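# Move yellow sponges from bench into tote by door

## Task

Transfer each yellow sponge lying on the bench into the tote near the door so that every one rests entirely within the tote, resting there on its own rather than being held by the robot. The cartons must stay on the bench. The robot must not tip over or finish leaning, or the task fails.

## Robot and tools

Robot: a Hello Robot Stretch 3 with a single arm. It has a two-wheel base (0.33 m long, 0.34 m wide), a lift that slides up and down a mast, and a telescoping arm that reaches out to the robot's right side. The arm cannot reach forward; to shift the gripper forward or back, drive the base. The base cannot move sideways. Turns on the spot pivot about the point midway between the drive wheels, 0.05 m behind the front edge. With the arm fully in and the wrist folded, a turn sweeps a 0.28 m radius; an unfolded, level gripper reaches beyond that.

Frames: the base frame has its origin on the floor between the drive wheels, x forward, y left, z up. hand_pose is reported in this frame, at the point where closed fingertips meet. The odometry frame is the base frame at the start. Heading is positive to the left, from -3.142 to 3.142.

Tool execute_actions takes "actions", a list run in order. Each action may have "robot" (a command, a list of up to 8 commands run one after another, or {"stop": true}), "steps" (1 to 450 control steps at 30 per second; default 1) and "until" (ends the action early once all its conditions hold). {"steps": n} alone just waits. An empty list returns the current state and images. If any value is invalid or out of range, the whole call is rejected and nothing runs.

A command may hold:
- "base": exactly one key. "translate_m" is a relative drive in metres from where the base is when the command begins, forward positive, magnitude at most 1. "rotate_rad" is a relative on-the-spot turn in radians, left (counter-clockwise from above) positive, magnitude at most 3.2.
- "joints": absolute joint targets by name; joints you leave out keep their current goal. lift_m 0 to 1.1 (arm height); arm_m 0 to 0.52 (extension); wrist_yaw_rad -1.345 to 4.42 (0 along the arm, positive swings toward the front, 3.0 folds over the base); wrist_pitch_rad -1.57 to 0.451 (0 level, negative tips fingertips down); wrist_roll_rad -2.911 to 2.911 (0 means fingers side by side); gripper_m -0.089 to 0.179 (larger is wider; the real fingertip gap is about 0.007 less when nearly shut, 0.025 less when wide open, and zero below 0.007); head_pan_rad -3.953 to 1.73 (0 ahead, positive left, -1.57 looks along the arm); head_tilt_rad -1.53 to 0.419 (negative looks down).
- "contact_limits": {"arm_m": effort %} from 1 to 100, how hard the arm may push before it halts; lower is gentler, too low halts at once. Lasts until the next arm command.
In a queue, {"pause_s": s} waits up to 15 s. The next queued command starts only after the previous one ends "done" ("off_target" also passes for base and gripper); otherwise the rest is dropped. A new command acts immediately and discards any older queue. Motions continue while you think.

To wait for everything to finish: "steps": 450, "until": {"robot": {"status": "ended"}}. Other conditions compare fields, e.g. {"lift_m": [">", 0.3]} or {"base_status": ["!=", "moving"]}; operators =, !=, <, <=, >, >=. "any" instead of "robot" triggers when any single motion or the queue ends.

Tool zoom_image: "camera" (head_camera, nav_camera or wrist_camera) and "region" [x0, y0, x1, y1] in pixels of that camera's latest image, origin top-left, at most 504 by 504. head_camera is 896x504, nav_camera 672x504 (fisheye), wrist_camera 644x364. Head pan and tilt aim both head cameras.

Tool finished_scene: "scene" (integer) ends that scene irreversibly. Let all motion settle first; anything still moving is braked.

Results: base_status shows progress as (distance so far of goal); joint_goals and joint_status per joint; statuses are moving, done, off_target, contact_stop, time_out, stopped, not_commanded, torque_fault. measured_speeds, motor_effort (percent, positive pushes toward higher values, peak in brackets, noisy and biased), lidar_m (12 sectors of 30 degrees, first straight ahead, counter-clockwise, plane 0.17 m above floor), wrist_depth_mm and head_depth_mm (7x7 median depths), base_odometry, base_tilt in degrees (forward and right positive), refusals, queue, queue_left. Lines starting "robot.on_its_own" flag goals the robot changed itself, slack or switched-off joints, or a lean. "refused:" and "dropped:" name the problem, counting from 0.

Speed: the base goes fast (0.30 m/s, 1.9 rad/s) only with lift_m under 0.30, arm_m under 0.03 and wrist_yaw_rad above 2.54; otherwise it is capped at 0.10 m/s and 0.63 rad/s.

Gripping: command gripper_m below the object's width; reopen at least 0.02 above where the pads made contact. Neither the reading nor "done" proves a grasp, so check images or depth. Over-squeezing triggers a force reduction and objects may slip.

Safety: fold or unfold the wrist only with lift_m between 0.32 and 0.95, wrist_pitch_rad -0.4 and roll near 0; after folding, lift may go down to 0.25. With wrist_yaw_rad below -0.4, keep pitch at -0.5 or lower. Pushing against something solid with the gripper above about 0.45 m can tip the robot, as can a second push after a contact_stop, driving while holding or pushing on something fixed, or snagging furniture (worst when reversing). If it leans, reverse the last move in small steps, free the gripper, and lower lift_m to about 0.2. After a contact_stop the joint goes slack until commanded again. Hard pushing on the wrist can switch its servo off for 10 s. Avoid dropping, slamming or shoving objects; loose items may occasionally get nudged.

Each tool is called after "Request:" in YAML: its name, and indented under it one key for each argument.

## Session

Request:
execute_actions:
  actions:
    - {"robot":{"joints":{"head_tilt_rad":-0.6}},"steps":99,"until":{"robot":{"status":"ended"}}}

Scene clock: 0.93 s.
robot.base_odometry: x=+0.000 y=+0.000 heading=+0.000 (m, m, rad; robot's odometry frame)
robot.turned_by_wheels: +0.000 (rad since the last result)
robot.turned_by_imu: +0.000 (rad since the last result)
robot.base_tilt: forward=-1.1 right=+1.8 (deg)
robot.lidar_m: 1.32 1.31 1.45 1.66 1.78 2.17 0.93 0.91 1.02 2.43 2.44 1.59
robot.head_depth_mm: 1795 1977 1531 2250 1848 1481 1230 / 1747 1876 1476 1672 1811 1472 1232 / 1687 1807 1413 1601 1785 1469 1227 / 1646 1776 1376 1535 1704 1459 1222 / 1614 1725 1356 1475 1654 1472 1232 / 1581 1678 1301 1430 1645 1456 1219 / 1525 1651 1262 1379 1555 1452 1216
robot.base_status: not_commanded
robot.joint_positions: lift_m=+0.580 arm_m=+0.002 wrist_yaw_rad=+3.056 wrist_pitch_rad=-0.486 wrist_roll_rad=-0.001 gripper_m=+0.037 head_pan_rad=+0.001 head_tilt_rad=-0.592
robot.joint_goals: lift_m=+0.580 arm_m=+0.002 wrist_yaw_rad=+3.056 wrist_pitch_rad=-0.486 wrist_roll_rad=-0.001 gripper_m=+0.037 head_pan_rad=+0.001 head_tilt_rad=-0.600
robot.joint_status: lift_m=not_commanded arm_m=not_commanded wrist_yaw_rad=not_commanded wrist_pitch_rad=not_commanded wrist_roll_rad=not_commanded gripper_m=not_commanded head_pan_rad=not_commanded head_tilt_rad=done
robot.measured_speeds: translate_m=+0.000 rotate_rad=+0.000 lift_m=+0.000 arm_m=+0.000 wrist_yaw_rad=+0.000 wrist_pitch_rad=+0.000 wrist_roll_rad=+0.000 head_pan_rad=+0.000 head_tilt_rad=+0.000
robot: refusals=0 queue=done queue_left=0
robot.motor_effort: left_wheel=+0(0) right_wheel=+0(0) lift_m=+33(33) arm_m=+0(1) wrist_yaw_rad=+0(0) wrist_pitch_rad=+5(4) wrist_roll_rad=+0(0) gripper_m=+0(0) head_pan_rad=+1(0) head_tilt_rad=-2(21) (%)
robot.hand_pose: x=-0.0028 y=+0.0681 z=+0.5779 quat_wxyz=(+0.200, +0.692, +0.141, +0.679) (m; robot's base frame)
robot.wrist_depth_mm: - - - - - - - / - - - - - - - / - - - - - - - / - - - - - - - / 940 940 - 936 966 967 984 / 791 786 - 802 853 826 842 / 692 704 690 716 726 730 738
pictures: head_camera (sideways: a quarter turn clockwise sets it upright), nav_camera (sideways: a quarter turn counterclockwise sets it upright), wrist_camera
Images, in order (width x height): head_camera 896x504, nav_camera 672x504, wrist_camera 644x364.

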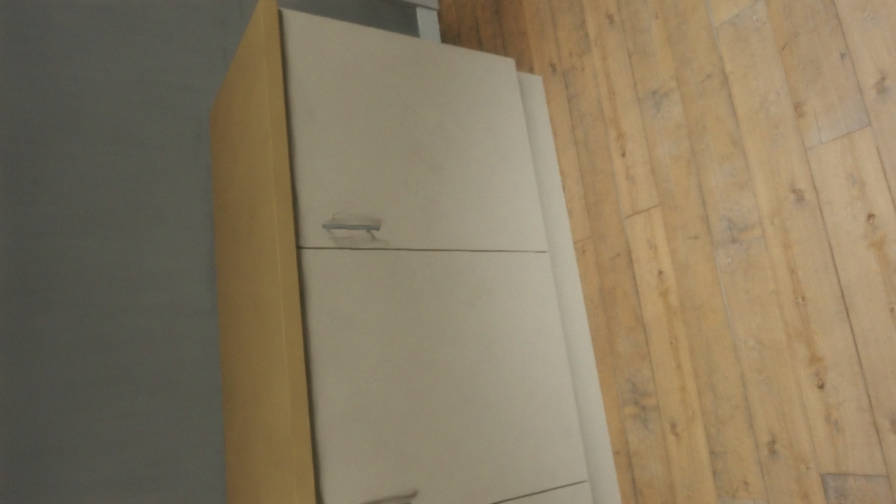

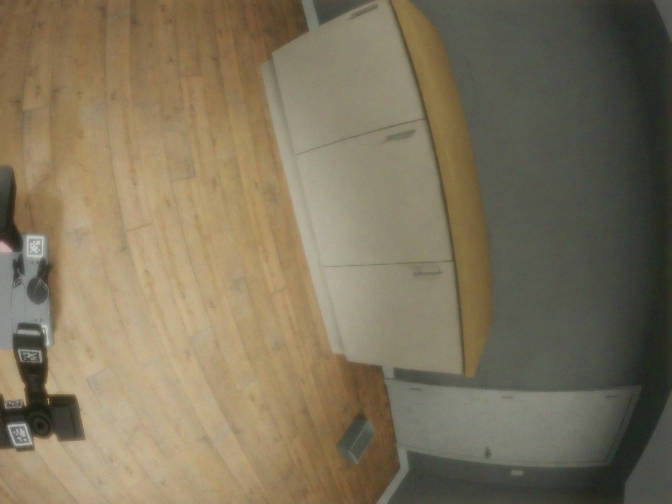

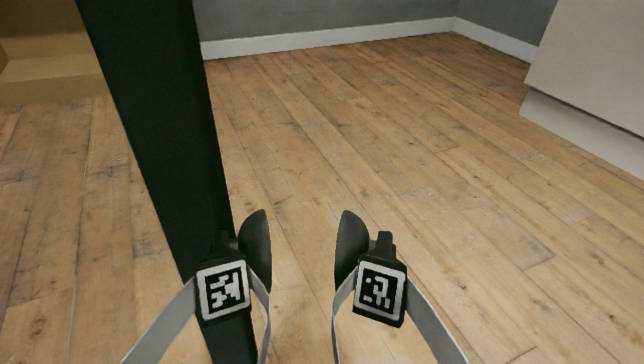

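Request:
execute_actions:
  actions:
    - {"robot":{"base":{"rotate_rad":0.34},"joints":{"head_pan_rad":-2.75,"head_tilt_rad":-0.5,"wrist_pitch_rad":-0.4}},"steps":199,"until":{"robot":{"status":"ended"}}}

Scene clock: 3.17 s.
robot.base_odometry: x=+0.000 y=+0.000 heading=+0.340 (m, m, rad; robot's odometry frame)
robot.turned_by_wheels: +0.340 (rad since the last result)
robot.turned_by_imu: +0.345 (rad since the last result)
robot.base_tilt: forward=-1.1 right=+1.7 (deg)
robot.lidar_m: 1.31 1.36 2.02 1.66 1.78 1.88 0.91 0.97 1.33 2.43 2.60 1.36
robot.head_depth_mm: 1491 1600 1097 961 1631 1258 1220 / 1547 1684 1126 1031 1680 1254 1255 / 1645 1749 1179 1919 1617 1367 1287 / 1722 1858 1251 2004 1664 1378 1287 / 1804 1930 1287 2117 1601 1471 1284 / 1920 2042 1374 2420 1601 1522 1273 / 2039 2203 1484 2613 1665 1558 1276
robot.base_status: done (rotate_rad +0.3399 of +0.3400)
robot.joint_positions: lift_m=+0.580 arm_m=+0.002 wrist_yaw_rad=+3.056 wrist_pitch_rad=-0.419 wrist_roll_rad=-0.001 gripper_m=+0.037 head_pan_rad=-2.743 head_tilt_rad=-0.507
robot.joint_goals: lift_m=+0.580 arm_m=+0.002 wrist_yaw_rad=+3.056 wrist_pitch_rad=-0.400 wrist_roll_rad=-0.001 gripper_m=+0.037 head_pan_rad=-2.750 head_tilt_rad=-0.500
robot.joint_status: lift_m=not_commanded arm_m=not_commanded wrist_yaw_rad=not_commanded wrist_pitch_rad=done wrist_roll_rad=not_commanded gripper_m=not_commanded head_pan_rad=done head_tilt_rad=done
robot.measured_speeds: translate_m=+0.000 rotate_rad=+0.000 lift_m=+0.000 arm_m=+0.000 wrist_yaw_rad=+0.000 wrist_pitch_rad=+0.000 wrist_roll_rad=+0.000 head_pan_rad=+0.000 head_tilt_rad=+0.000
robot: refusals=0 queue=done queue_left=0
robot.motor_effort: left_wheel=-2(8) right_wheel=+1(6) lift_m=+34(33) arm_m=-1(1) wrist_yaw_rad=+0(0) wrist_pitch_rad=+7(9) wrist_roll_rad=+0(0) gripper_m=+1(0) head_pan_rad=-2(32) head_tilt_rad=+3(8) (%)
robot.hand_pose: x=-0.0021 y=+0.0770 z=+0.5926 quat_wxyz=(+0.177, +0.697, +0.118, +0.685) (m; robot's base frame)
robot.wrist_depth_mm: - - - - - - - / - - - - - - - / - - - - - - - / - - - - - - - / 999 - - - - - - / 853 856 - 867 881 887 884 / 748 742 732 751 770 773 785
pictures: head_camera (sideways: a quarter turn clockwise sets it upright), nav_camera (sideways: a quarter turn counterclockwise sets it upright), wrist_camera
Images, in order (width x height): head_camera 896x504, nav_camera 672x504, wrist_camera 644x364.

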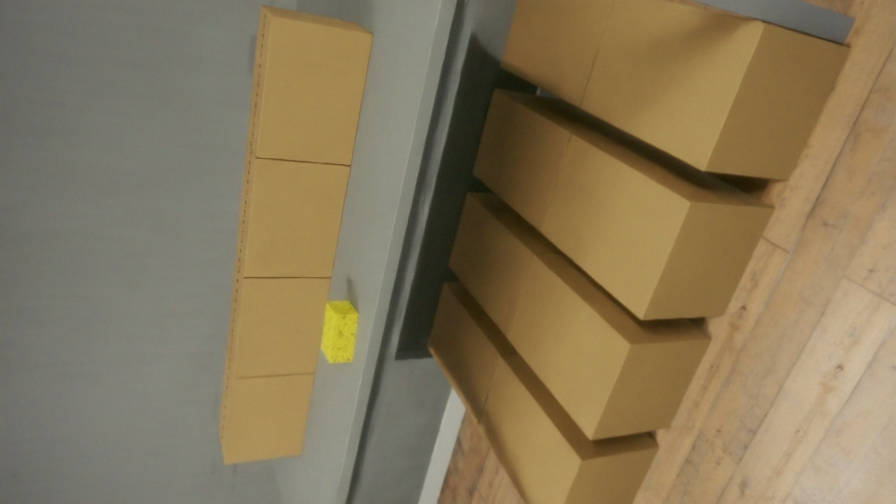

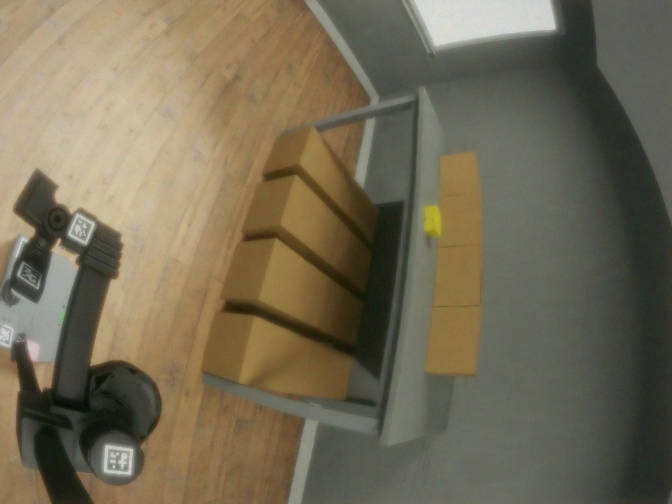

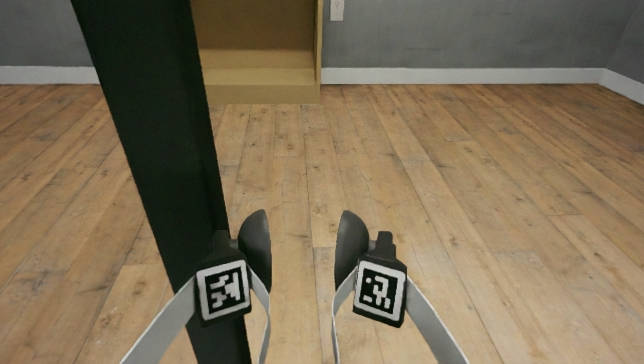

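Request:
execute_actions:
  actions:
    - {"robot":[{"base":{"rotate_rad":-0.75},"joints":{"lift_m":0.29,"head_pan_rad":-1.6}},{"base":{"translate_m":-0.7}},{"base":{"rotate_rad":0.75}},{"base":{"translate_m":-0.87}}],"steps":450,"until":{"robot":{"status":"ended"}}}

Scene clock: 17.47 s.
robot.base_odometry: x=-1.462 y=-0.011 heading=+0.340 (m, m, rad; robot's odometry frame)
robot.turned_by_wheels: +0.000 (rad since the last result)
robot.turned_by_imu: -0.001 (rad since the last result)
robot.base_tilt: forward=-1.2 right=+1.8 (deg)
robot.lidar_m: 2.70 1.96 1.45 1.52 0.59 0.44 0.43 0.45 0.44 0.43 0.44 0.56
robot.head_depth_mm: 1477 1447 1305 856 607 471 1022 / 2444 2364 1433 852 607 470 1031 / 2722 2931 1420 801 604 469 1020 / 2706 2910 1343 843 603 468 1018 / 2690 2910 899 754 601 467 1023 / 2759 2937 742 632 599 480 1017 / 2774 2960 3055 711 595 479 1014
robot.base_status: done (translate_m -0.8700 of -0.8700)
robot.joint_positions: lift_m=+0.291 arm_m=+0.002 wrist_yaw_rad=+3.056 wrist_pitch_rad=-0.418 wrist_roll_rad=-0.001 gripper_m=+0.037 head_pan_rad=-1.607 head_tilt_rad=-0.507
robot.joint_goals: lift_m=+0.290 arm_m=+0.002 wrist_yaw_rad=+3.056 wrist_pitch_rad=-0.400 wrist_roll_rad=-0.001 gripper_m=+0.037 head_pan_rad=-1.600 head_tilt_rad=-0.500
robot.joint_status: lift_m=done arm_m=not_commanded wrist_yaw_rad=not_commanded wrist_pitch_rad=done wrist_roll_rad=not_commanded gripper_m=not_commanded head_pan_rad=done head_tilt_rad=done
robot.measured_speeds: translate_m=+0.000 rotate_rad=+0.000 lift_m=+0.000 arm_m=+0.000 wrist_yaw_rad=+0.000 wrist_pitch_rad=+0.000 wrist_roll_rad=+0.000 head_pan_rad=+0.000 head_tilt_rad=+0.000
robot: refusals=0 queue=done queue_left=0
robot.motor_effort: left_wheel=-2(12) right_wheel=+1(9) lift_m=+17(33) arm_m=+0(1) wrist_yaw_rad=+0(0) wrist_pitch_rad=+6(6) wrist_roll_rad=+0(0) gripper_m=+1(0) head_pan_rad=+3(30) head_tilt_rad=+2(2) (%)
robot.hand_pose: x=-0.0021 y=+0.0771 z=+0.3033 quat_wxyz=(+0.176, +0.697, +0.117, +0.685) (m; robot's base frame)
robot.wrist_depth_mm: 607 - - - - - - / 628 - - - - - - / 615 767 916 938 925 951 988 / 611 703 719 729 745 746 763 / 568 588 - 606 614 624 635 / 498 508 - 532 525 528 528 / - - - - 445 452 459
pictures: head_camera (sideways: a quarter turn clockwise sets it upright), nav_camera (sideways: a quarter turn counterclockwise sets it upright), wrist_camera
Images, in order (width x height): head_camera 896x504, nav_camera 672x504, wrist_camera 644x364.

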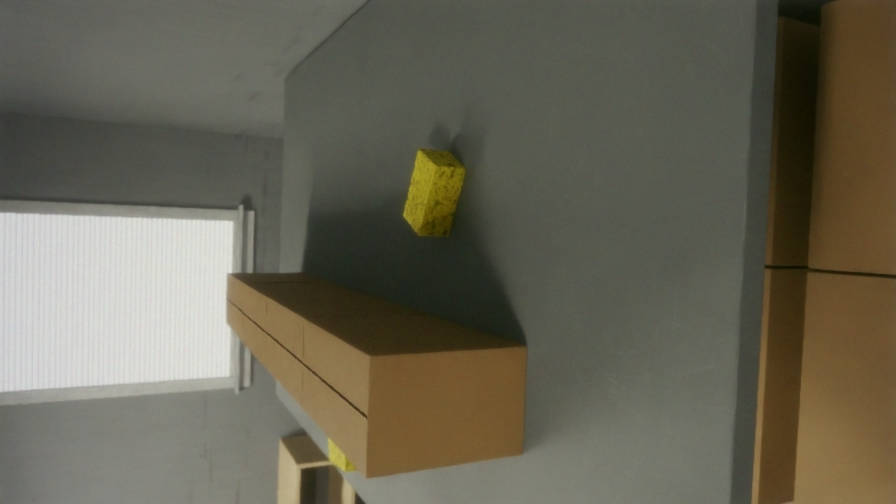

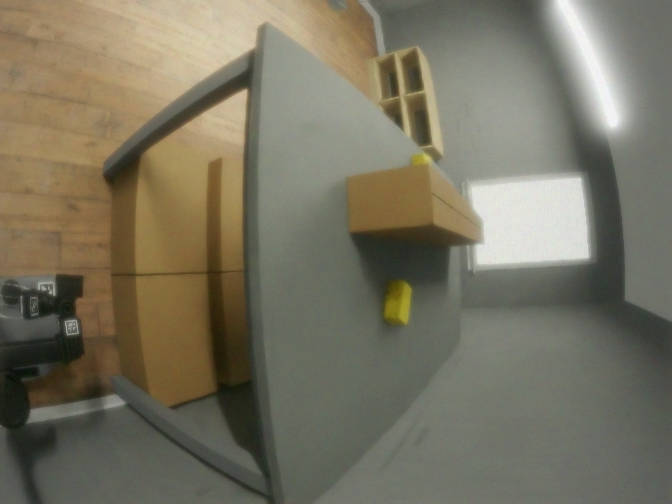

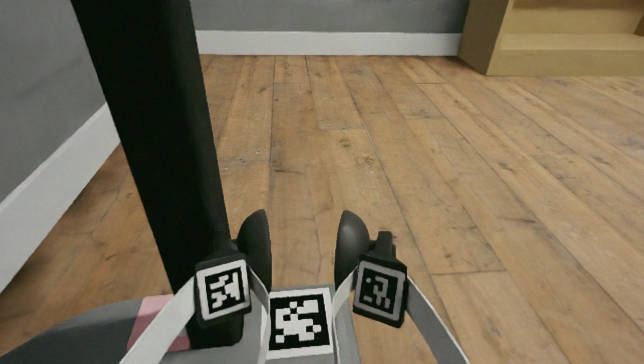

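Request:
execute_actions:
  actions:
    - {"robot":{"base":{"translate_m":0.03},"joints":{"lift_m":0.97,"wrist_yaw_rad":1.2}},"steps":450,"until":{"robot":{"lift_m":[">",0.93]}}}
    - {"robot":{"joints":{"wrist_yaw_rad":-0.35,"wrist_pitch_rad":-0.3,"gripper_m":0.179}},"steps":20}
    - {"robot":[{"joints":{"arm_m":0.435}},{"joints":{"lift_m":0.93}}],"steps":450,"until":{"robot":{"status":"ended"}}}

Scene clock: 30.17 s.
robot.base_odometry: x=-1.434 y=-0.001 heading=+0.340 (m, m, rad; robot's odometry frame)
robot.turned_by_wheels: +0.000 (rad since the last result)
robot.turned_by_imu: +0.004 (rad since the last result)
robot.base_tilt: forward=-1.1 right=+1.8 (deg)
robot.lidar_m: 2.68 1.94 1.43 1.52 0.63 0.47 0.46 0.48 0.44 0.43 0.45 0.54
robot.head_depth_mm: 1567 1545 1320 971 - 456 1024 / 2585 2543 1580 801 605 469 1025 / 2711 2956 1760 759 604 469 1022 / 2704 2914 1329 797 602 468 1021 / 2750 2912 824 648 600 466 1023 / 2716 2972 818 630 598 480 1021 / 2759 2995 3081 788 597 480 1012
robot.base_status: done (translate_m +0.0300 of +0.0300)
robot.joint_positions: lift_m=+0.931 arm_m=+0.435 wrist_yaw_rad=-0.350 wrist_pitch_rad=-0.319 wrist_roll_rad=-0.001 gripper_m=+0.179 head_pan_rad=-1.607 head_tilt_rad=-0.507
robot.joint_goals: lift_m=+0.930 arm_m=+0.435 wrist_yaw_rad=-0.350 wrist_pitch_rad=-0.300 wrist_roll_rad=-0.001 gripper_m=+0.179 head_pan_rad=-1.600 head_tilt_rad=-0.500
robot.joint_status: lift_m=done arm_m=done wrist_yaw_rad=done wrist_pitch_rad=done wrist_roll_rad=not_commanded gripper_m=done head_pan_rad=done head_tilt_rad=done
robot.measured_speeds: translate_m=+0.000 rotate_rad=+0.000 lift_m=+0.000 arm_m=+0.000 wrist_yaw_rad=+0.000 wrist_pitch_rad=+0.000 wrist_roll_rad=+0.000 head_pan_rad=+0.000 head_tilt_rad=+0.000
robot: refusals=0 queue=done queue_left=0
robot.motor_effort: left_wheel=-2(10) right_wheel=+2(8) lift_m=+17(47) arm_m=+2(2) wrist_yaw_rad=+0(1) wrist_pitch_rad=+6(8) wrist_roll_rad=+0(0) gripper_m=+0(87) head_pan_rad=+3(2) head_tilt_rad=+2(2) (%)
robot.hand_pose: x=-0.1023 y=-0.8012 z=+0.9661 quat_wxyz=(+0.669, -0.011, -0.706, -0.232) (m; robot's base frame)
robot.wrist_depth_mm: 413 - - 973 648 470 362 / 385 615 637 665 609 484 373 / 353 406 421 426 434 438 383 / 297 307 310 316 321 327 332 / 253 243 175 178 252 257 257 / - 196 148 147 202 210 216 / 168 168 157 151 173 175 180
pictures: head_camera (sideways: a quarter turn clockwise sets it upright), nav_camera (sideways: a quarter turn counterclockwise sets it upright), wrist_camera
Images, in order (width x height): head_camera 896x504, nav_camera 672x504, wrist_camera 644x364.

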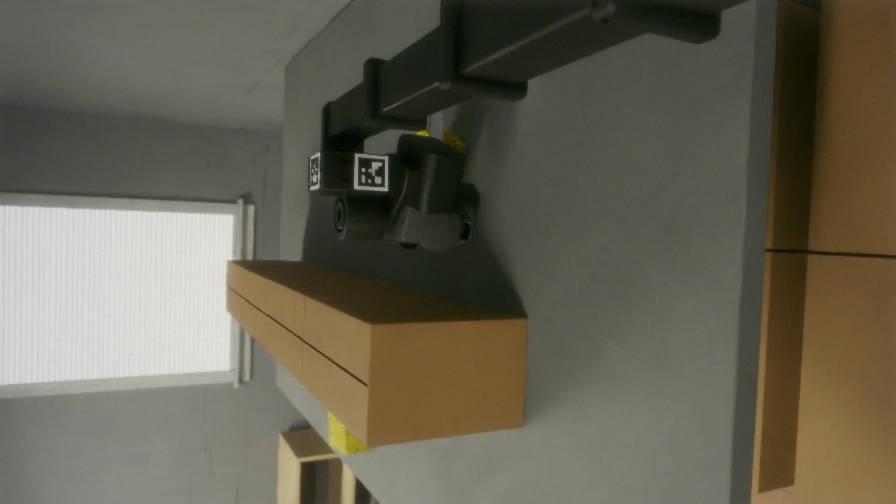

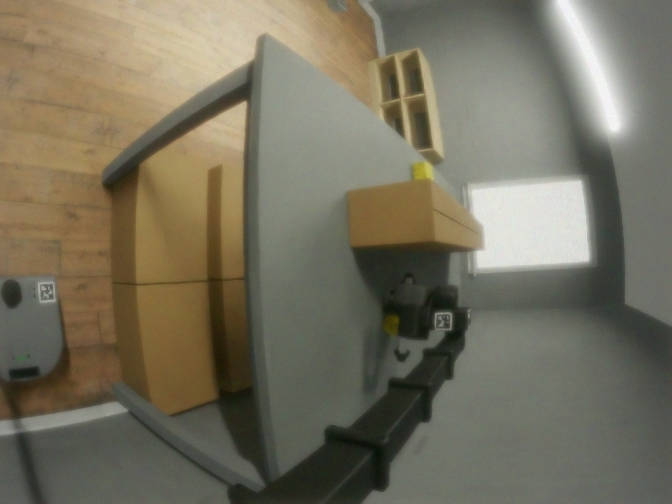

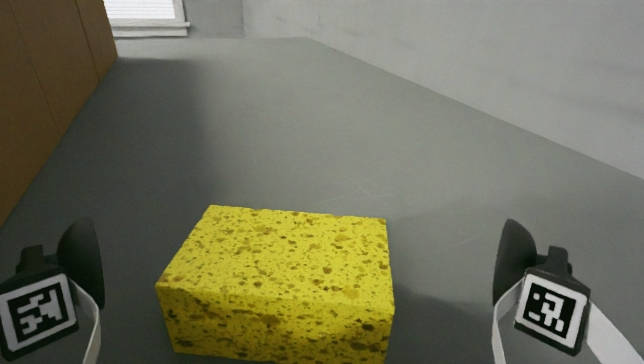

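Request:
execute_actions:
  actions:
    - {"robot":[{"base":{"translate_m":0.005},"joints":{"lift_m":0.895,"arm_m":0.452}},{"joints":{"gripper_m":0.06}},{"joints":{"lift_m":0.94}},{"joints":{"arm_m":0,"head_tilt_rad":-0.7,"head_pan_rad":0}},{"joints":{"wrist_yaw_rad":1.5}},{"base":{"translate_m":0.9},"joints":{"lift_m":0.29,"wrist_pitch_rad":-0.4,"wrist_yaw_rad":2.6}},{"base":{"rotate_rad":-0.88}},{"base":{"translate_m":1}}],"steps":450,"until":{"robot":{"status":"ended"}}}
    - {"steps":450,"until":{"robot":{"status":"ended"}}}

Scene clock: 56.43 s.
robot.base_odometry: x=+0.277 y=-0.213 heading=-0.540 (m, m, rad; robot's odometry frame)
robot.turned_by_wheels: -0.880 (rad since the last result)
robot.turned_by_imu: -0.879 (rad since the last result)
robot.base_tilt: forward=-1.2 right=+1.7 (deg)
robot.lidar_m: 2.10 1.13 1.12 1.24 2.26 1.95 2.45 1.11 1.11 1.23 2.17 2.13
robot.head_depth_mm: 2276 2479 2648 2113 1668 1377 1170 / 2434 2736 2812 2110 1651 1379 1166 / 2294 2633 2799 2054 1659 1369 1168 / 2057 2318 2583 2095 1666 1371 1168 / 1874 2077 2329 2089 1659 1372 1168 / 1722 1884 2117 1885 1656 1371 1166 / 1602 1673 1238 1381 1565 1370 1169
robot.base_status: done (translate_m +1.0000 of +1.0000)
robot.joint_positions: lift_m=+0.291 arm_m=+0.002 wrist_yaw_rad=+2.599 wrist_pitch_rad=-0.416 wrist_roll_rad=-0.001 gripper_m=+0.071 head_pan_rad=-0.007 head_tilt_rad=-0.692
robot.joint_goals: lift_m=+0.290 arm_m=+0.000 wrist_yaw_rad=+2.600 wrist_pitch_rad=-0.400 wrist_roll_rad=-0.001 gripper_m=+0.069 head_pan_rad=+0.000 head_tilt_rad=-0.700
robot.joint_status: lift_m=done arm_m=done wrist_yaw_rad=done wrist_pitch_rad=done wrist_roll_rad=not_commanded gripper_m=done head_pan_rad=done head_tilt_rad=done
robot.measured_speeds: translate_m=+0.000 rotate_rad=+0.000 lift_m=+0.000 arm_m=+0.000 wrist_yaw_rad=+0.000 wrist_pitch_rad=+0.000 wrist_roll_rad=+0.000 head_pan_rad=+0.000 head_tilt_rad=+0.000
robot: refusals=0 queue=done queue_left=0
robot.on_its_own: gripper_m is held at +0.069, not at your +0.060, by its stall guard, which is not easing now
robot.motor_effort: left_wheel=+2(11) right_wheel=-2(8) lift_m=+17(46) arm_m=-2(3) wrist_yaw_rad=+0(1) wrist_pitch_rad=+6(7) wrist_roll_rad=+0(0) gripper_m=-19(97) head_pan_rad=+3(33) head_tilt_rad=-2(13) (%)
robot.hand_pose: x=+0.0947 y=+0.0456 z=+0.3036 quat_wxyz=(+0.327, +0.705, -0.044, +0.628) (m; robot's base frame)
robot.wrist_depth_mm: - - - - - - - / - - - - - - - / 879 928 905 946 955 967 980 / 702 726 663 728 747 770 770 / 586 594 133 134 136 610 628 / 498 - 126 118 115 529 520 / - - 137 130 128 443 461
pictures: head_camera (sideways: a quarter turn clockwise sets it upright), nav_camera (sideways: a quarter turn counterclockwise sets it upright), wrist_camera
Images, in order (width x height): head_camera 896x504, nav_camera 672x504, wrist_camera 644x364.

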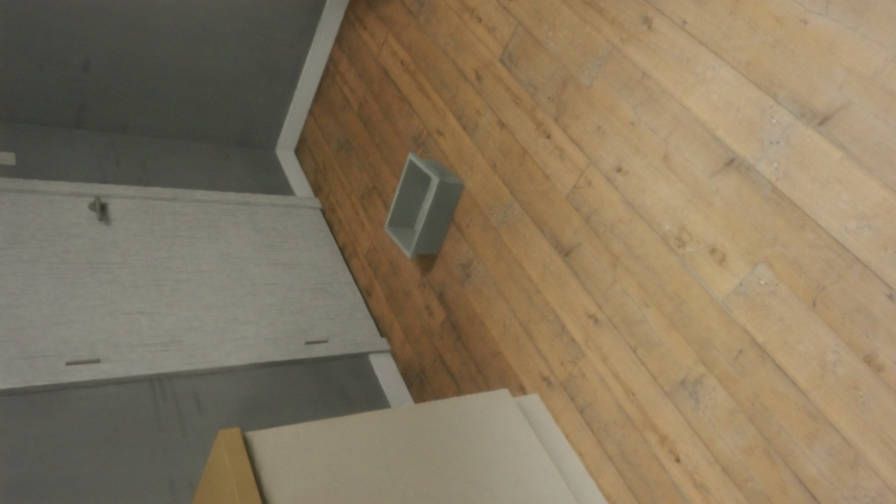

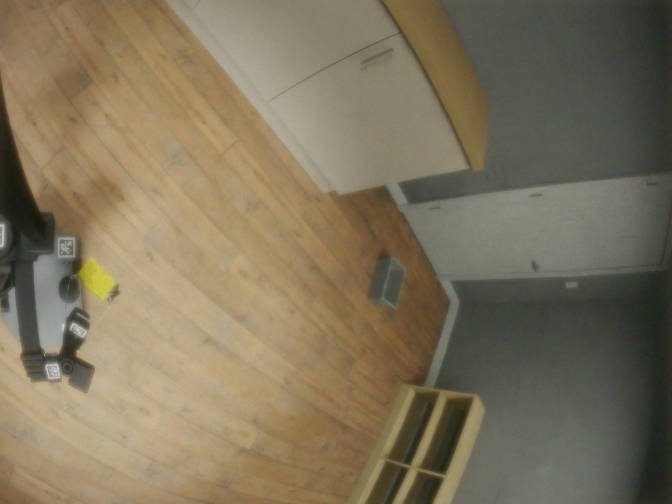

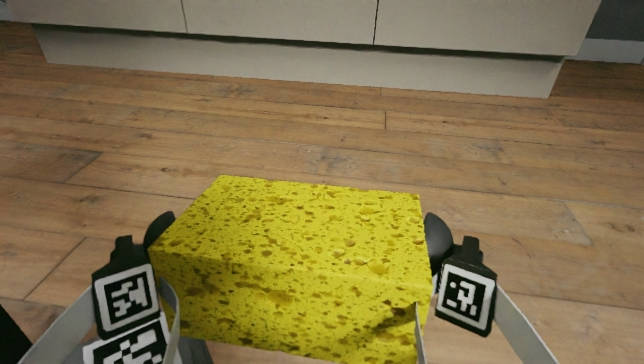

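Request:
execute_actions:
  actions:
    - {"robot":[{"base":{"translate_m":1}}],"steps":450,"until":{"robot":{"translate_m":[">",0.5]}}}
    - {"robot":[{"base":{"translate_m":0.75}},{"base":{"rotate_rad":1.5},"joints":{"head_pan_rad":-1.57,"head_tilt_rad":-1.1}},{"joints":{"lift_m":0.35,"arm_m":0.33,"wrist_yaw_rad":-0.45,"wrist_pitch_rad":-1.5}}],"steps":450,"until":{"robot":{"status":"ended"}}}

Scene clock: 68.50 s.
robot.base_odometry: x=+1.352 y=-0.858 heading=+0.960 (m, m, rad; robot's odometry frame)
robot.turned_by_wheels: +1.500 (rad since the last result)
robot.turned_by_imu: +1.520 (rad since the last result)
robot.base_tilt: forward=-1.1 right=+1.8 (deg)
robot.lidar_m: 0.42 0.50 1.99 3.35 1.96 1.94 1.76 1.38 1.20 1.13 0.92 0.77
robot.head_depth_mm: 1538 1767 1653 1449 1296 1172 1093 / 1632 1830 1640 1462 1299 1180 - / 1465 1777 1642 1531 1267 1207 - / 1269 1516 1650 1466 1287 1197 - / 1115 1316 1560 1465 1302 1186 1078 / 1004 1158 1365 1470 1314 1191 1089 / 910 1035 1212 1413 1317 1193 1088
robot.base_status: done (rotate_rad +1.4999 of +1.5000)
robot.joint_positions: lift_m=+0.349 arm_m=+0.330 wrist_yaw_rad=-0.449 wrist_pitch_rad=-1.496 wrist_roll_rad=-0.001 gripper_m=+0.071 head_pan_rad=-1.563 head_tilt_rad=-1.087
robot.joint_goals: lift_m=+0.350 arm_m=+0.330 wrist_yaw_rad=-0.450 wrist_pitch_rad=-1.500 wrist_roll_rad=-0.001 gripper_m=+0.069 head_pan_rad=-1.570 head_tilt_rad=-1.100
robot.joint_status: lift_m=done arm_m=done wrist_yaw_rad=done wrist_pitch_rad=done wrist_roll_rad=not_commanded gripper_m=done head_pan_rad=done head_tilt_rad=done
robot.measured_speeds: translate_m=+0.000 rotate_rad=+0.000 lift_m=+0.000 arm_m=+0.000 wrist_yaw_rad=+0.000 wrist_pitch_rad=+0.000 wrist_roll_rad=+0.000 head_pan_rad=+0.000 head_tilt_rad=+0.000
robot: refusals=0 queue=done queue_left=0
robot.on_its_own: gripper_m is held at +0.069, not at your +0.060, by its stall guard, which is not easing now
robot.motor_effort: left_wheel=-2(11) right_wheel=+2(9) lift_m=+46(49) arm_m=+3(5) wrist_yaw_rad=+0(1) wrist_pitch_rad=-1(7) wrist_roll_rad=+0(0) gripper_m=-20(20) head_pan_rad=-3(30) head_tilt_rad=-4(20) (%)
robot.hand_pose: x=-0.0195 y=-0.4702 z=+0.2308 quat_wxyz=(+0.398, +0.354, -0.612, -0.585) (m; robot's base frame)
robot.wrist_depth_mm: 360 286 321 320 308 378 384 / 370 310 370 377 375 382 390 / 374 306 378 381 379 392 396 / 374 306 351 385 342 398 408 / 390 269 133 134 135 406 416 / 396 - 126 118 115 413 421 / 399 407 139 129 127 424 427
pictures: head_camera (sideways: a quarter turn clockwise sets it upright), nav_camera (sideways: a quarter turn counterclockwise sets it upright), wrist_camera
Images, in order (width x height): head_camera 896x504, nav_camera 672x504, wrist_camera 644x364.

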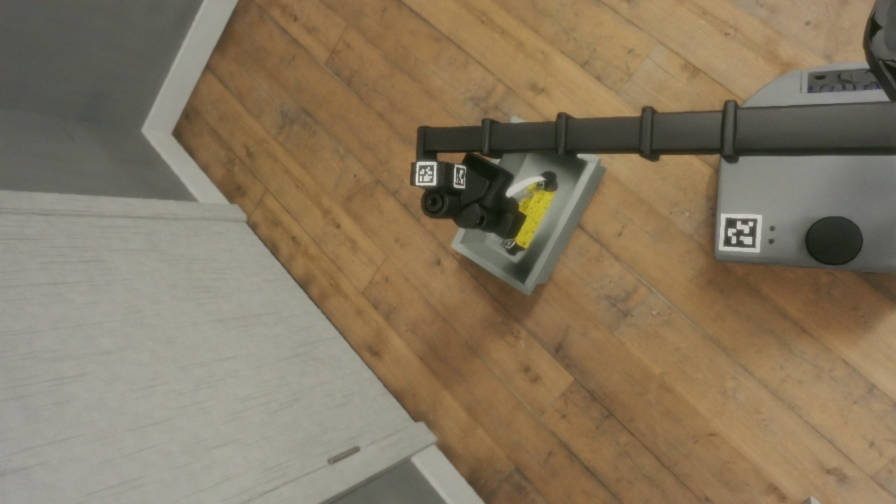

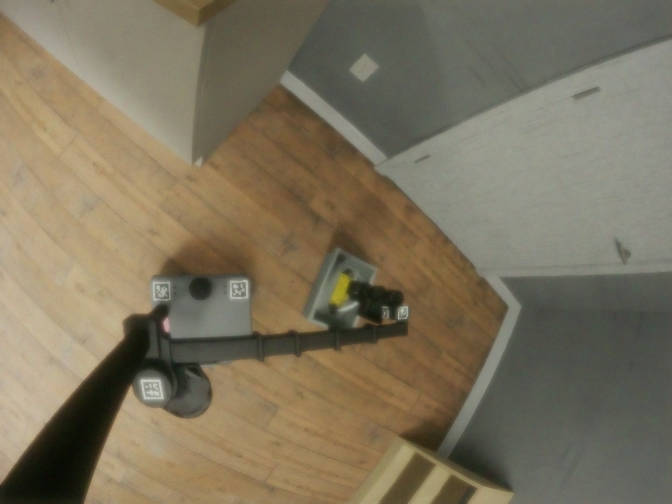

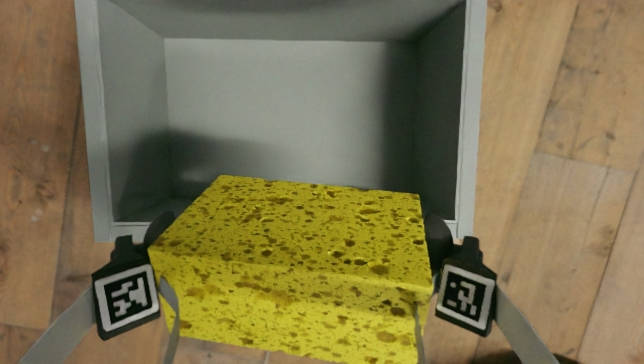

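Request:
execute_actions:
  actions:
    - {"robot":[{"joints":{"arm_m":0.365,"lift_m":0.3}},{"joints":{"lift_m":0.165}},{"joints":{"gripper_m":0.135}},{"joints":{"lift_m":0.295}},{"joints":{"arm_m":0,"wrist_pitch_rad":-0.4,"wrist_yaw_rad":2.6,"gripper_m":0.05}}],"steps":450,"until":{"robot":{"status":"ended"}}}

Request:
execute_actions:
  actions:
    - {"robot":[{"base":{"rotate_rad":-1.03}}],"steps":450,"until":{"robot":{"status":"ended"}}}
    - {"robot":{"base":{"translate_m":-1}},"steps":450,"until":{"robot":{"translate_m":["<",-0.57]}}}
    - {"robot":[{"base":{"translate_m":-1}},{"base":{"rotate_rad":-1.15},"joints":{"lift_m":0.96,"wrist_yaw_rad":0.6,"head_tilt_rad":-0.5}},{"joints":{"wrist_yaw_rad":0,"wrist_pitch_rad":-0.3,"arm_m":0.05,"gripper_m":0.179}}],"steps":450,"until":{"robot":{"status":"ended"}}}

Scene clock: 79.57 s.
robot.base_odometry: x=+1.352 y=-0.858 heading=+0.960 (m, m, rad; robot's odometry frame)
robot.turned_by_wheels: +0.000 (rad since the last result)
robot.turned_by_imu: +0.003 (rad since the last result)
robot.base_tilt: forward=-1.1 right=+1.8 (deg)
robot.lidar_m: 0.42 0.50 1.98 3.37 1.96 1.94 1.76 1.38 1.20 1.13 0.92 0.77
robot.head_depth_mm: 1534 1770 1641 1449 1292 1173 1084 / 1633 1841 1654 1453 1274 1194 - / 1479 1774 1647 1456 1276 1233 - / 1256 1523 1656 1458 1286 1183 - / 1116 1322 1565 1455 1309 1184 1087 / 1004 1158 1375 1463 1315 1186 1087 / 908 1041 1218 1410 1315 1189 1088
robot.base_status: done (rotate_rad +1.4999 of +1.5000)
robot.joint_positions: lift_m=+0.294 arm_m=+0.002 wrist_yaw_rad=+2.599 wrist_pitch_rad=-0.418 wrist_roll_rad=-0.001 gripper_m=+0.050 head_pan_rad=-1.563 head_tilt_rad=-1.087
robot.joint_goals: lift_m=+0.295 arm_m=+0.000 wrist_yaw_rad=+2.600 wrist_pitch_rad=-0.400 wrist_roll_rad=-0.001 gripper_m=+0.050 head_pan_rad=-1.570 head_tilt_rad=-1.100
robot.joint_status: lift_m=done arm_m=done wrist_yaw_rad=done wrist_pitch_rad=done wrist_roll_rad=not_commanded gripper_m=done head_pan_rad=done head_tilt_rad=done
robot.measured_speeds: translate_m=+0.000 rotate_rad=+0.000 lift_m=+0.000 arm_m=+0.000 wrist_yaw_rad=+0.000 wrist_pitch_rad=+0.000 wrist_roll_rad=+0.000 head_pan_rad=+0.000 head_tilt_rad=+0.000
robot: refusals=0 queue=done queue_left=0
robot.motor_effort: left_wheel=-2(3) right_wheel=+2(2) lift_m=+46(49) arm_m=-3(3) wrist_yaw_rad=+1(2) wrist_pitch_rad=+6(7) wrist_roll_rad=+0(0) gripper_m=+0(85) head_pan_rad=-3(2) head_tilt_rad=-4(3) (%)
robot.hand_pose: x=+0.0946 y=+0.0453 z=+0.3070 quat_wxyz=(+0.327, +0.705, -0.043, +0.627) (m; robot's base frame)
robot.wrist_depth_mm: - - - - - 527 337 / - - - - - 508 333 / 900 909 905 930 939 505 328 / 701 709 715 750 742 610 351 / 584 595 615 613 632 575 381 / 504 511 - 522 535 518 440 / 447 - 440 448 434 462 459
pictures: head_camera (sideways: a quarter turn clockwise sets it upright), nav_camera (sideways: a quarter turn counterclockwise sets it upright), wrist_camera
Images, in order (width x height): head_camera 896x504, nav_camera 672x504, wrist_camera 644x364.

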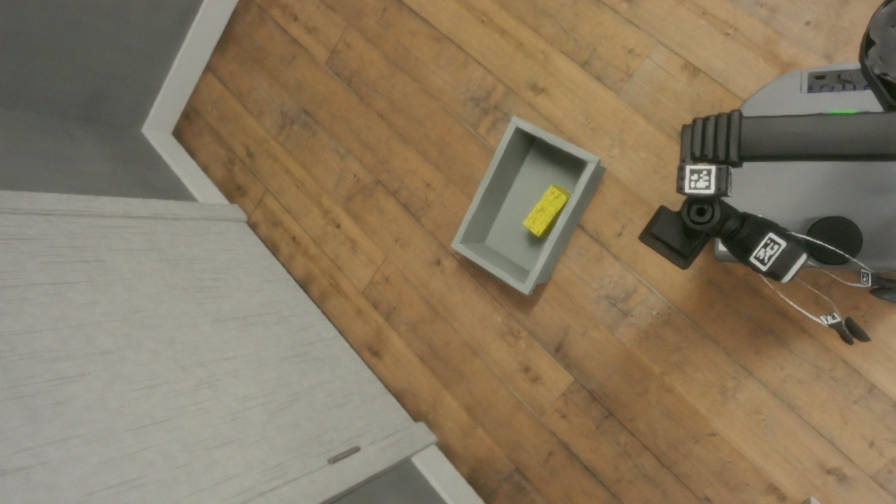

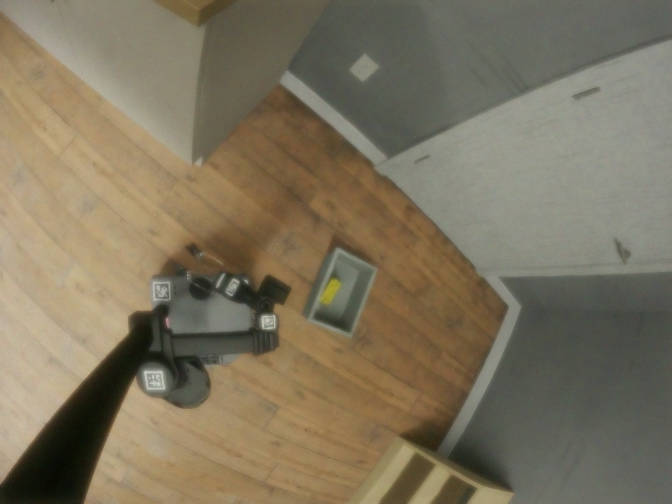

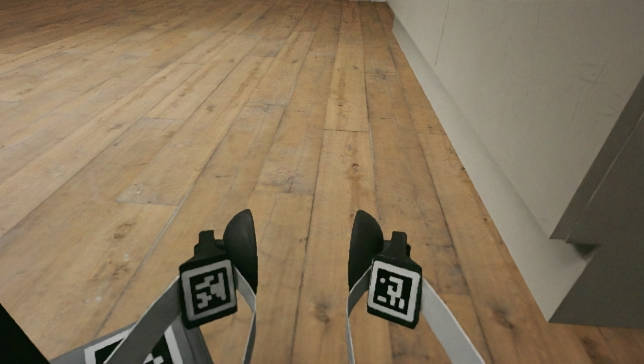

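Scene clock: 97.10 s.
robot.base_odometry: x=-0.216 y=-0.748 heading=-1.220 (m, m, rad; robot's odometry frame)
robot.turned_by_wheels: -2.180 (rad since the last result)
robot.turned_by_imu: -2.204 (rad since the last result)
robot.base_tilt: forward=-1.2 right=+1.8 (deg)
robot.lidar_m: 1.77 1.91 2.44 1.76 1.84 2.38 2.33 0.65 0.48 0.47 0.49 0.69
robot.head_depth_mm: 1118 1211 765 727 - - - / 1128 1224 762 730 659 - - / 1137 1231 757 741 - - - / 1148 1250 749 746 584 1192 1076 / 1164 1261 745 753 601 1249 1014 / 1177 1273 739 757 620 1305 1019 / 1184 1291 747 767 622 1243 1069
robot.base_status: done (rotate_rad -1.1499 of -1.1500)
robot.joint_positions: lift_m=+0.959 arm_m=+0.050 wrist_yaw_rad=+0.002 wrist_pitch_rad=-0.319 wrist_roll_rad=-0.001 gripper_m=+0.179 head_pan_rad=-1.564 head_tilt_rad=-0.507
robot.joint_goals: lift_m=+0.960 arm_m=+0.050 wrist_yaw_rad=+0.000 wrist_pitch_rad=-0.300 wrist_roll_rad=-0.001 gripper_m=+0.179 head_pan_rad=-1.570 head_tilt_rad=-0.500
robot.joint_status: lift_m=done arm_m=done wrist_yaw_rad=done wrist_pitch_rad=done wrist_roll_rad=not_commanded gripper_m=done head_pan_rad=done head_tilt_rad=done
robot.measured_speeds: translate_m=+0.000 rotate_rad=+0.000 lift_m=+0.000 arm_m=+0.000 wrist_yaw_rad=+0.000 wrist_pitch_rad=+0.000 wrist_roll_rad=+0.000 head_pan_rad=+0.000 head_tilt_rad=+0.000
robot: refusals=0 queue=done queue_left=0
robot.motor_effort: left_wheel=+2(11) right_wheel=-2(8) lift_m=+46(47) arm_m=+2(1) wrist_yaw_rad=-1(0) wrist_pitch_rad=+6(6) wrist_roll_rad=+0(0) gripper_m=+1(88) head_pan_rad=-3(5) head_tilt_rad=+2(21) (%)
robot.hand_pose: x=-0.0212 y=-0.4304 z=+0.9948 quat_wxyz=(+0.699, +0.113, -0.697, -0.112) (m; robot's base frame)
robot.wrist_depth_mm: 388 386 386 388 384 388 385 / 414 419 417 421 416 414 417 / 440 440 440 445 457 447 445 / 361 363 283 359 381 385 393 / 300 293 278 288 300 306 310 / - 241 243 247 248 249 255 / 898 919 873 923 904 909 -
pictures: head_camera (sideways: a quarter turn clockwise sets it upright), nav_camera (sideways: a quarter turn counterclockwise sets it upright), wrist_camera
Images, in order (width x height): head_camera 896x504, nav_camera 672x504, wrist_camera 644x364.

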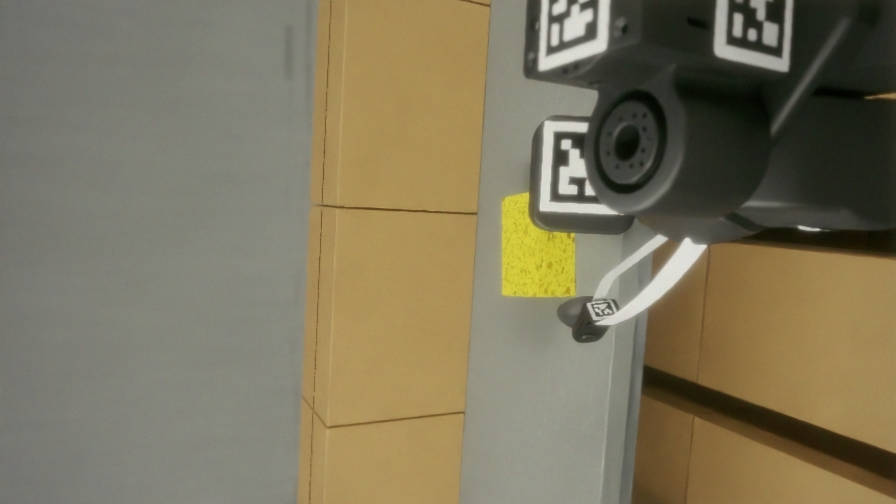

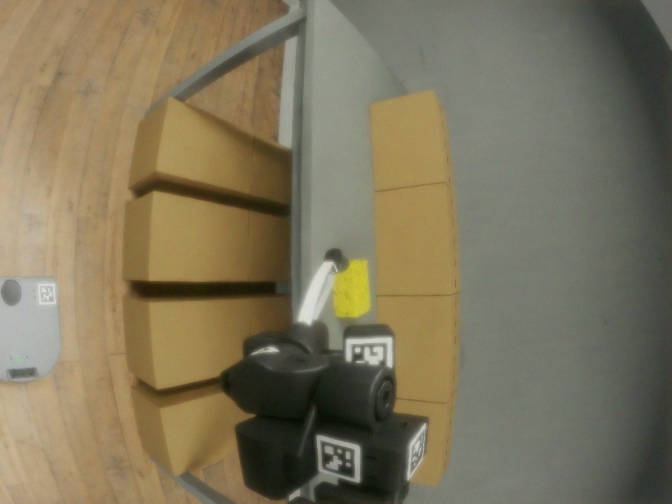

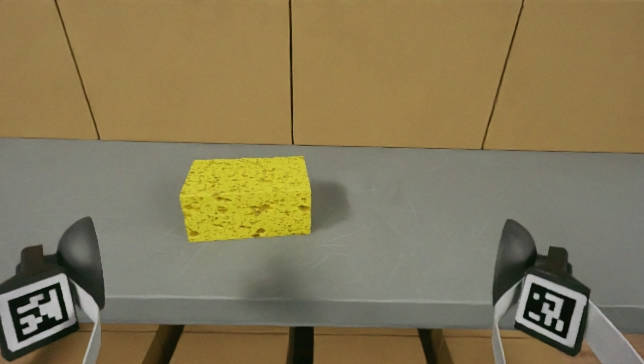

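Request:
execute_actions:
  actions:
    - {"robot":[{"base":{"translate_m":0.008},"joints":{"wrist_yaw_rad":0.17,"arm_m":0.203}},{"joints":{"lift_m":0.895}},{"joints":{"gripper_m":0.06}},{"joints":{"lift_m":0.93}},{"joints":{"arm_m":0,"head_tilt_rad":-1.1}}],"steps":450,"until":{"robot":{"status":"ended"}}}

Scene clock: 106.23 s.
robot.base_odometry: x=-0.213 y=-0.755 heading=-1.220 (m, m, rad; robot's odometry frame)
robot.turned_by_wheels: +0.000 (rad since the last result)
robot.turned_by_imu: +0.003 (rad since the last result)
robot.base_tilt: forward=-1.0 right=+1.7 (deg)
robot.lidar_m: 1.75 1.91 2.45 1.76 1.84 2.38 2.33 0.65 0.49 0.47 0.49 0.70
robot.head_depth_mm: 615 535 - - - 1178 1073 / 618 547 1347 - 1261 1198 - / 620 549 - - 1262 1206 - / 621 550 831 1145 1276 1201 - / 627 552 1274 1152 1266 1188 1082 / 632 553 1361 1197 1299 1184 1082 / 640 569 1310 1156 1292 1187 1081
robot.base_status: done (translate_m +0.0080 of +0.0080)
robot.joint_positions: lift_m=+0.929 arm_m=+0.002 wrist_yaw_rad=+0.170 wrist_pitch_rad=-0.317 wrist_roll_rad=-0.001 gripper_m=+0.071 head_pan_rad=-1.564 head_tilt_rad=-1.086
robot.joint_goals: lift_m=+0.930 arm_m=+0.000 wrist_yaw_rad=+0.170 wrist_pitch_rad=-0.300 wrist_roll_rad=-0.001 gripper_m=+0.069 head_pan_rad=-1.570 head_tilt_rad=-1.100
robot.joint_status: lift_m=done arm_m=done wrist_yaw_rad=done wrist_pitch_rad=done wrist_roll_rad=not_commanded gripper_m=done head_pan_rad=done head_tilt_rad=done
robot.measured_speeds: translate_m=+0.000 rotate_rad=+0.000 lift_m=+0.000 arm_m=+0.000 wrist_yaw_rad=+0.000 wrist_pitch_rad=+0.000 wrist_roll_rad=+0.000 head_pan_rad=+0.000 head_tilt_rad=+0.000
robot: refusals=0 queue=done queue_left=0
robot.on_its_own: gripper_m is held at +0.069, not at your +0.060, by its stall guard, which is not easing now
robot.motor_effort: left_wheel=+1(7) right_wheel=-2(5) lift_m=+46(47) arm_m=-3(2) wrist_yaw_rad=+0(2) wrist_pitch_rad=+5(7) wrist_roll_rad=+0(0) gripper_m=-21(98) head_pan_rad=-2(2) head_tilt_rad=-4(24) (%)
robot.hand_pose: x=+0.0184 y=-0.3794 z=+0.9655 quat_wxyz=(+0.706, +0.170, -0.686, -0.052) (m; robot's base frame)
robot.wrist_depth_mm: 505 481 461 438 426 407 387 / 542 515 497 474 454 428 414 / 408 417 426 430 442 453 431 / 307 311 283 319 322 328 333 / - 301 133 135 139 259 260 / - - 126 119 115 308 295 / - 865 139 130 129 961 960
pictures: head_camera (sideways: a quarter turn clockwise sets it upright), nav_camera (sideways: a quarter turn counterclockwise sets it upright), wrist_camera
Images, in order (width x height): head_camera 896x504, nav_camera 672x504, wrist_camera 644x364.

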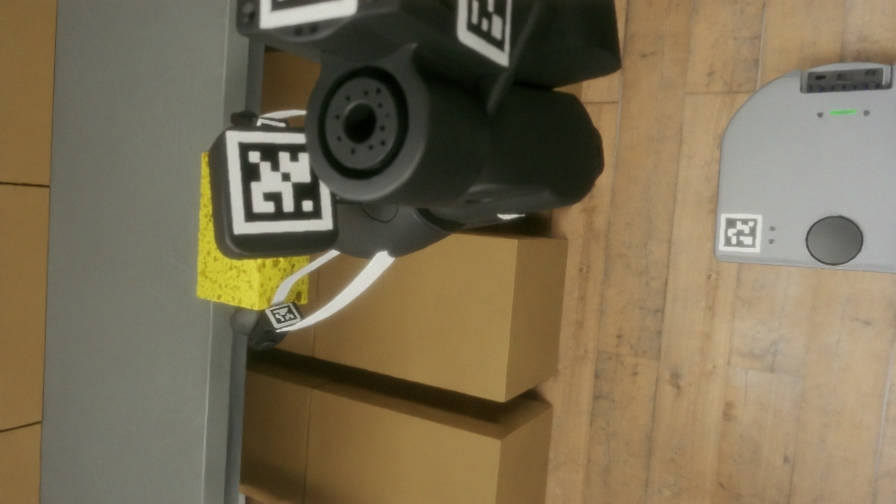

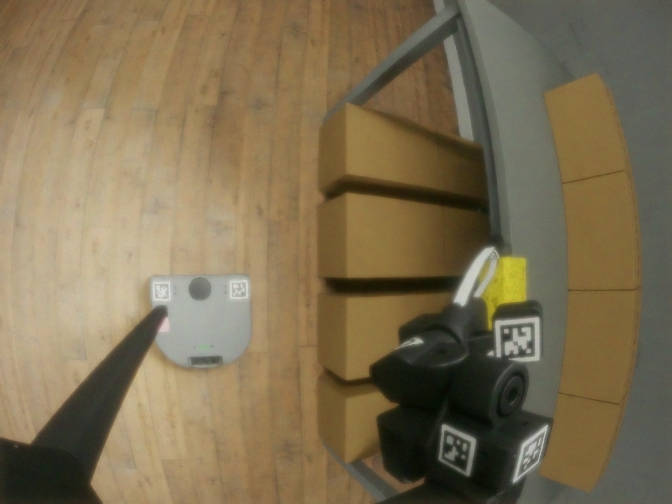

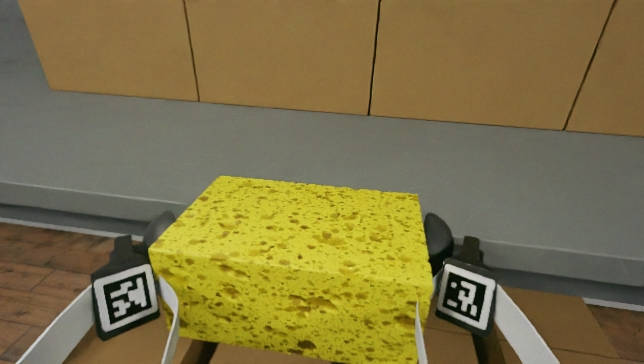

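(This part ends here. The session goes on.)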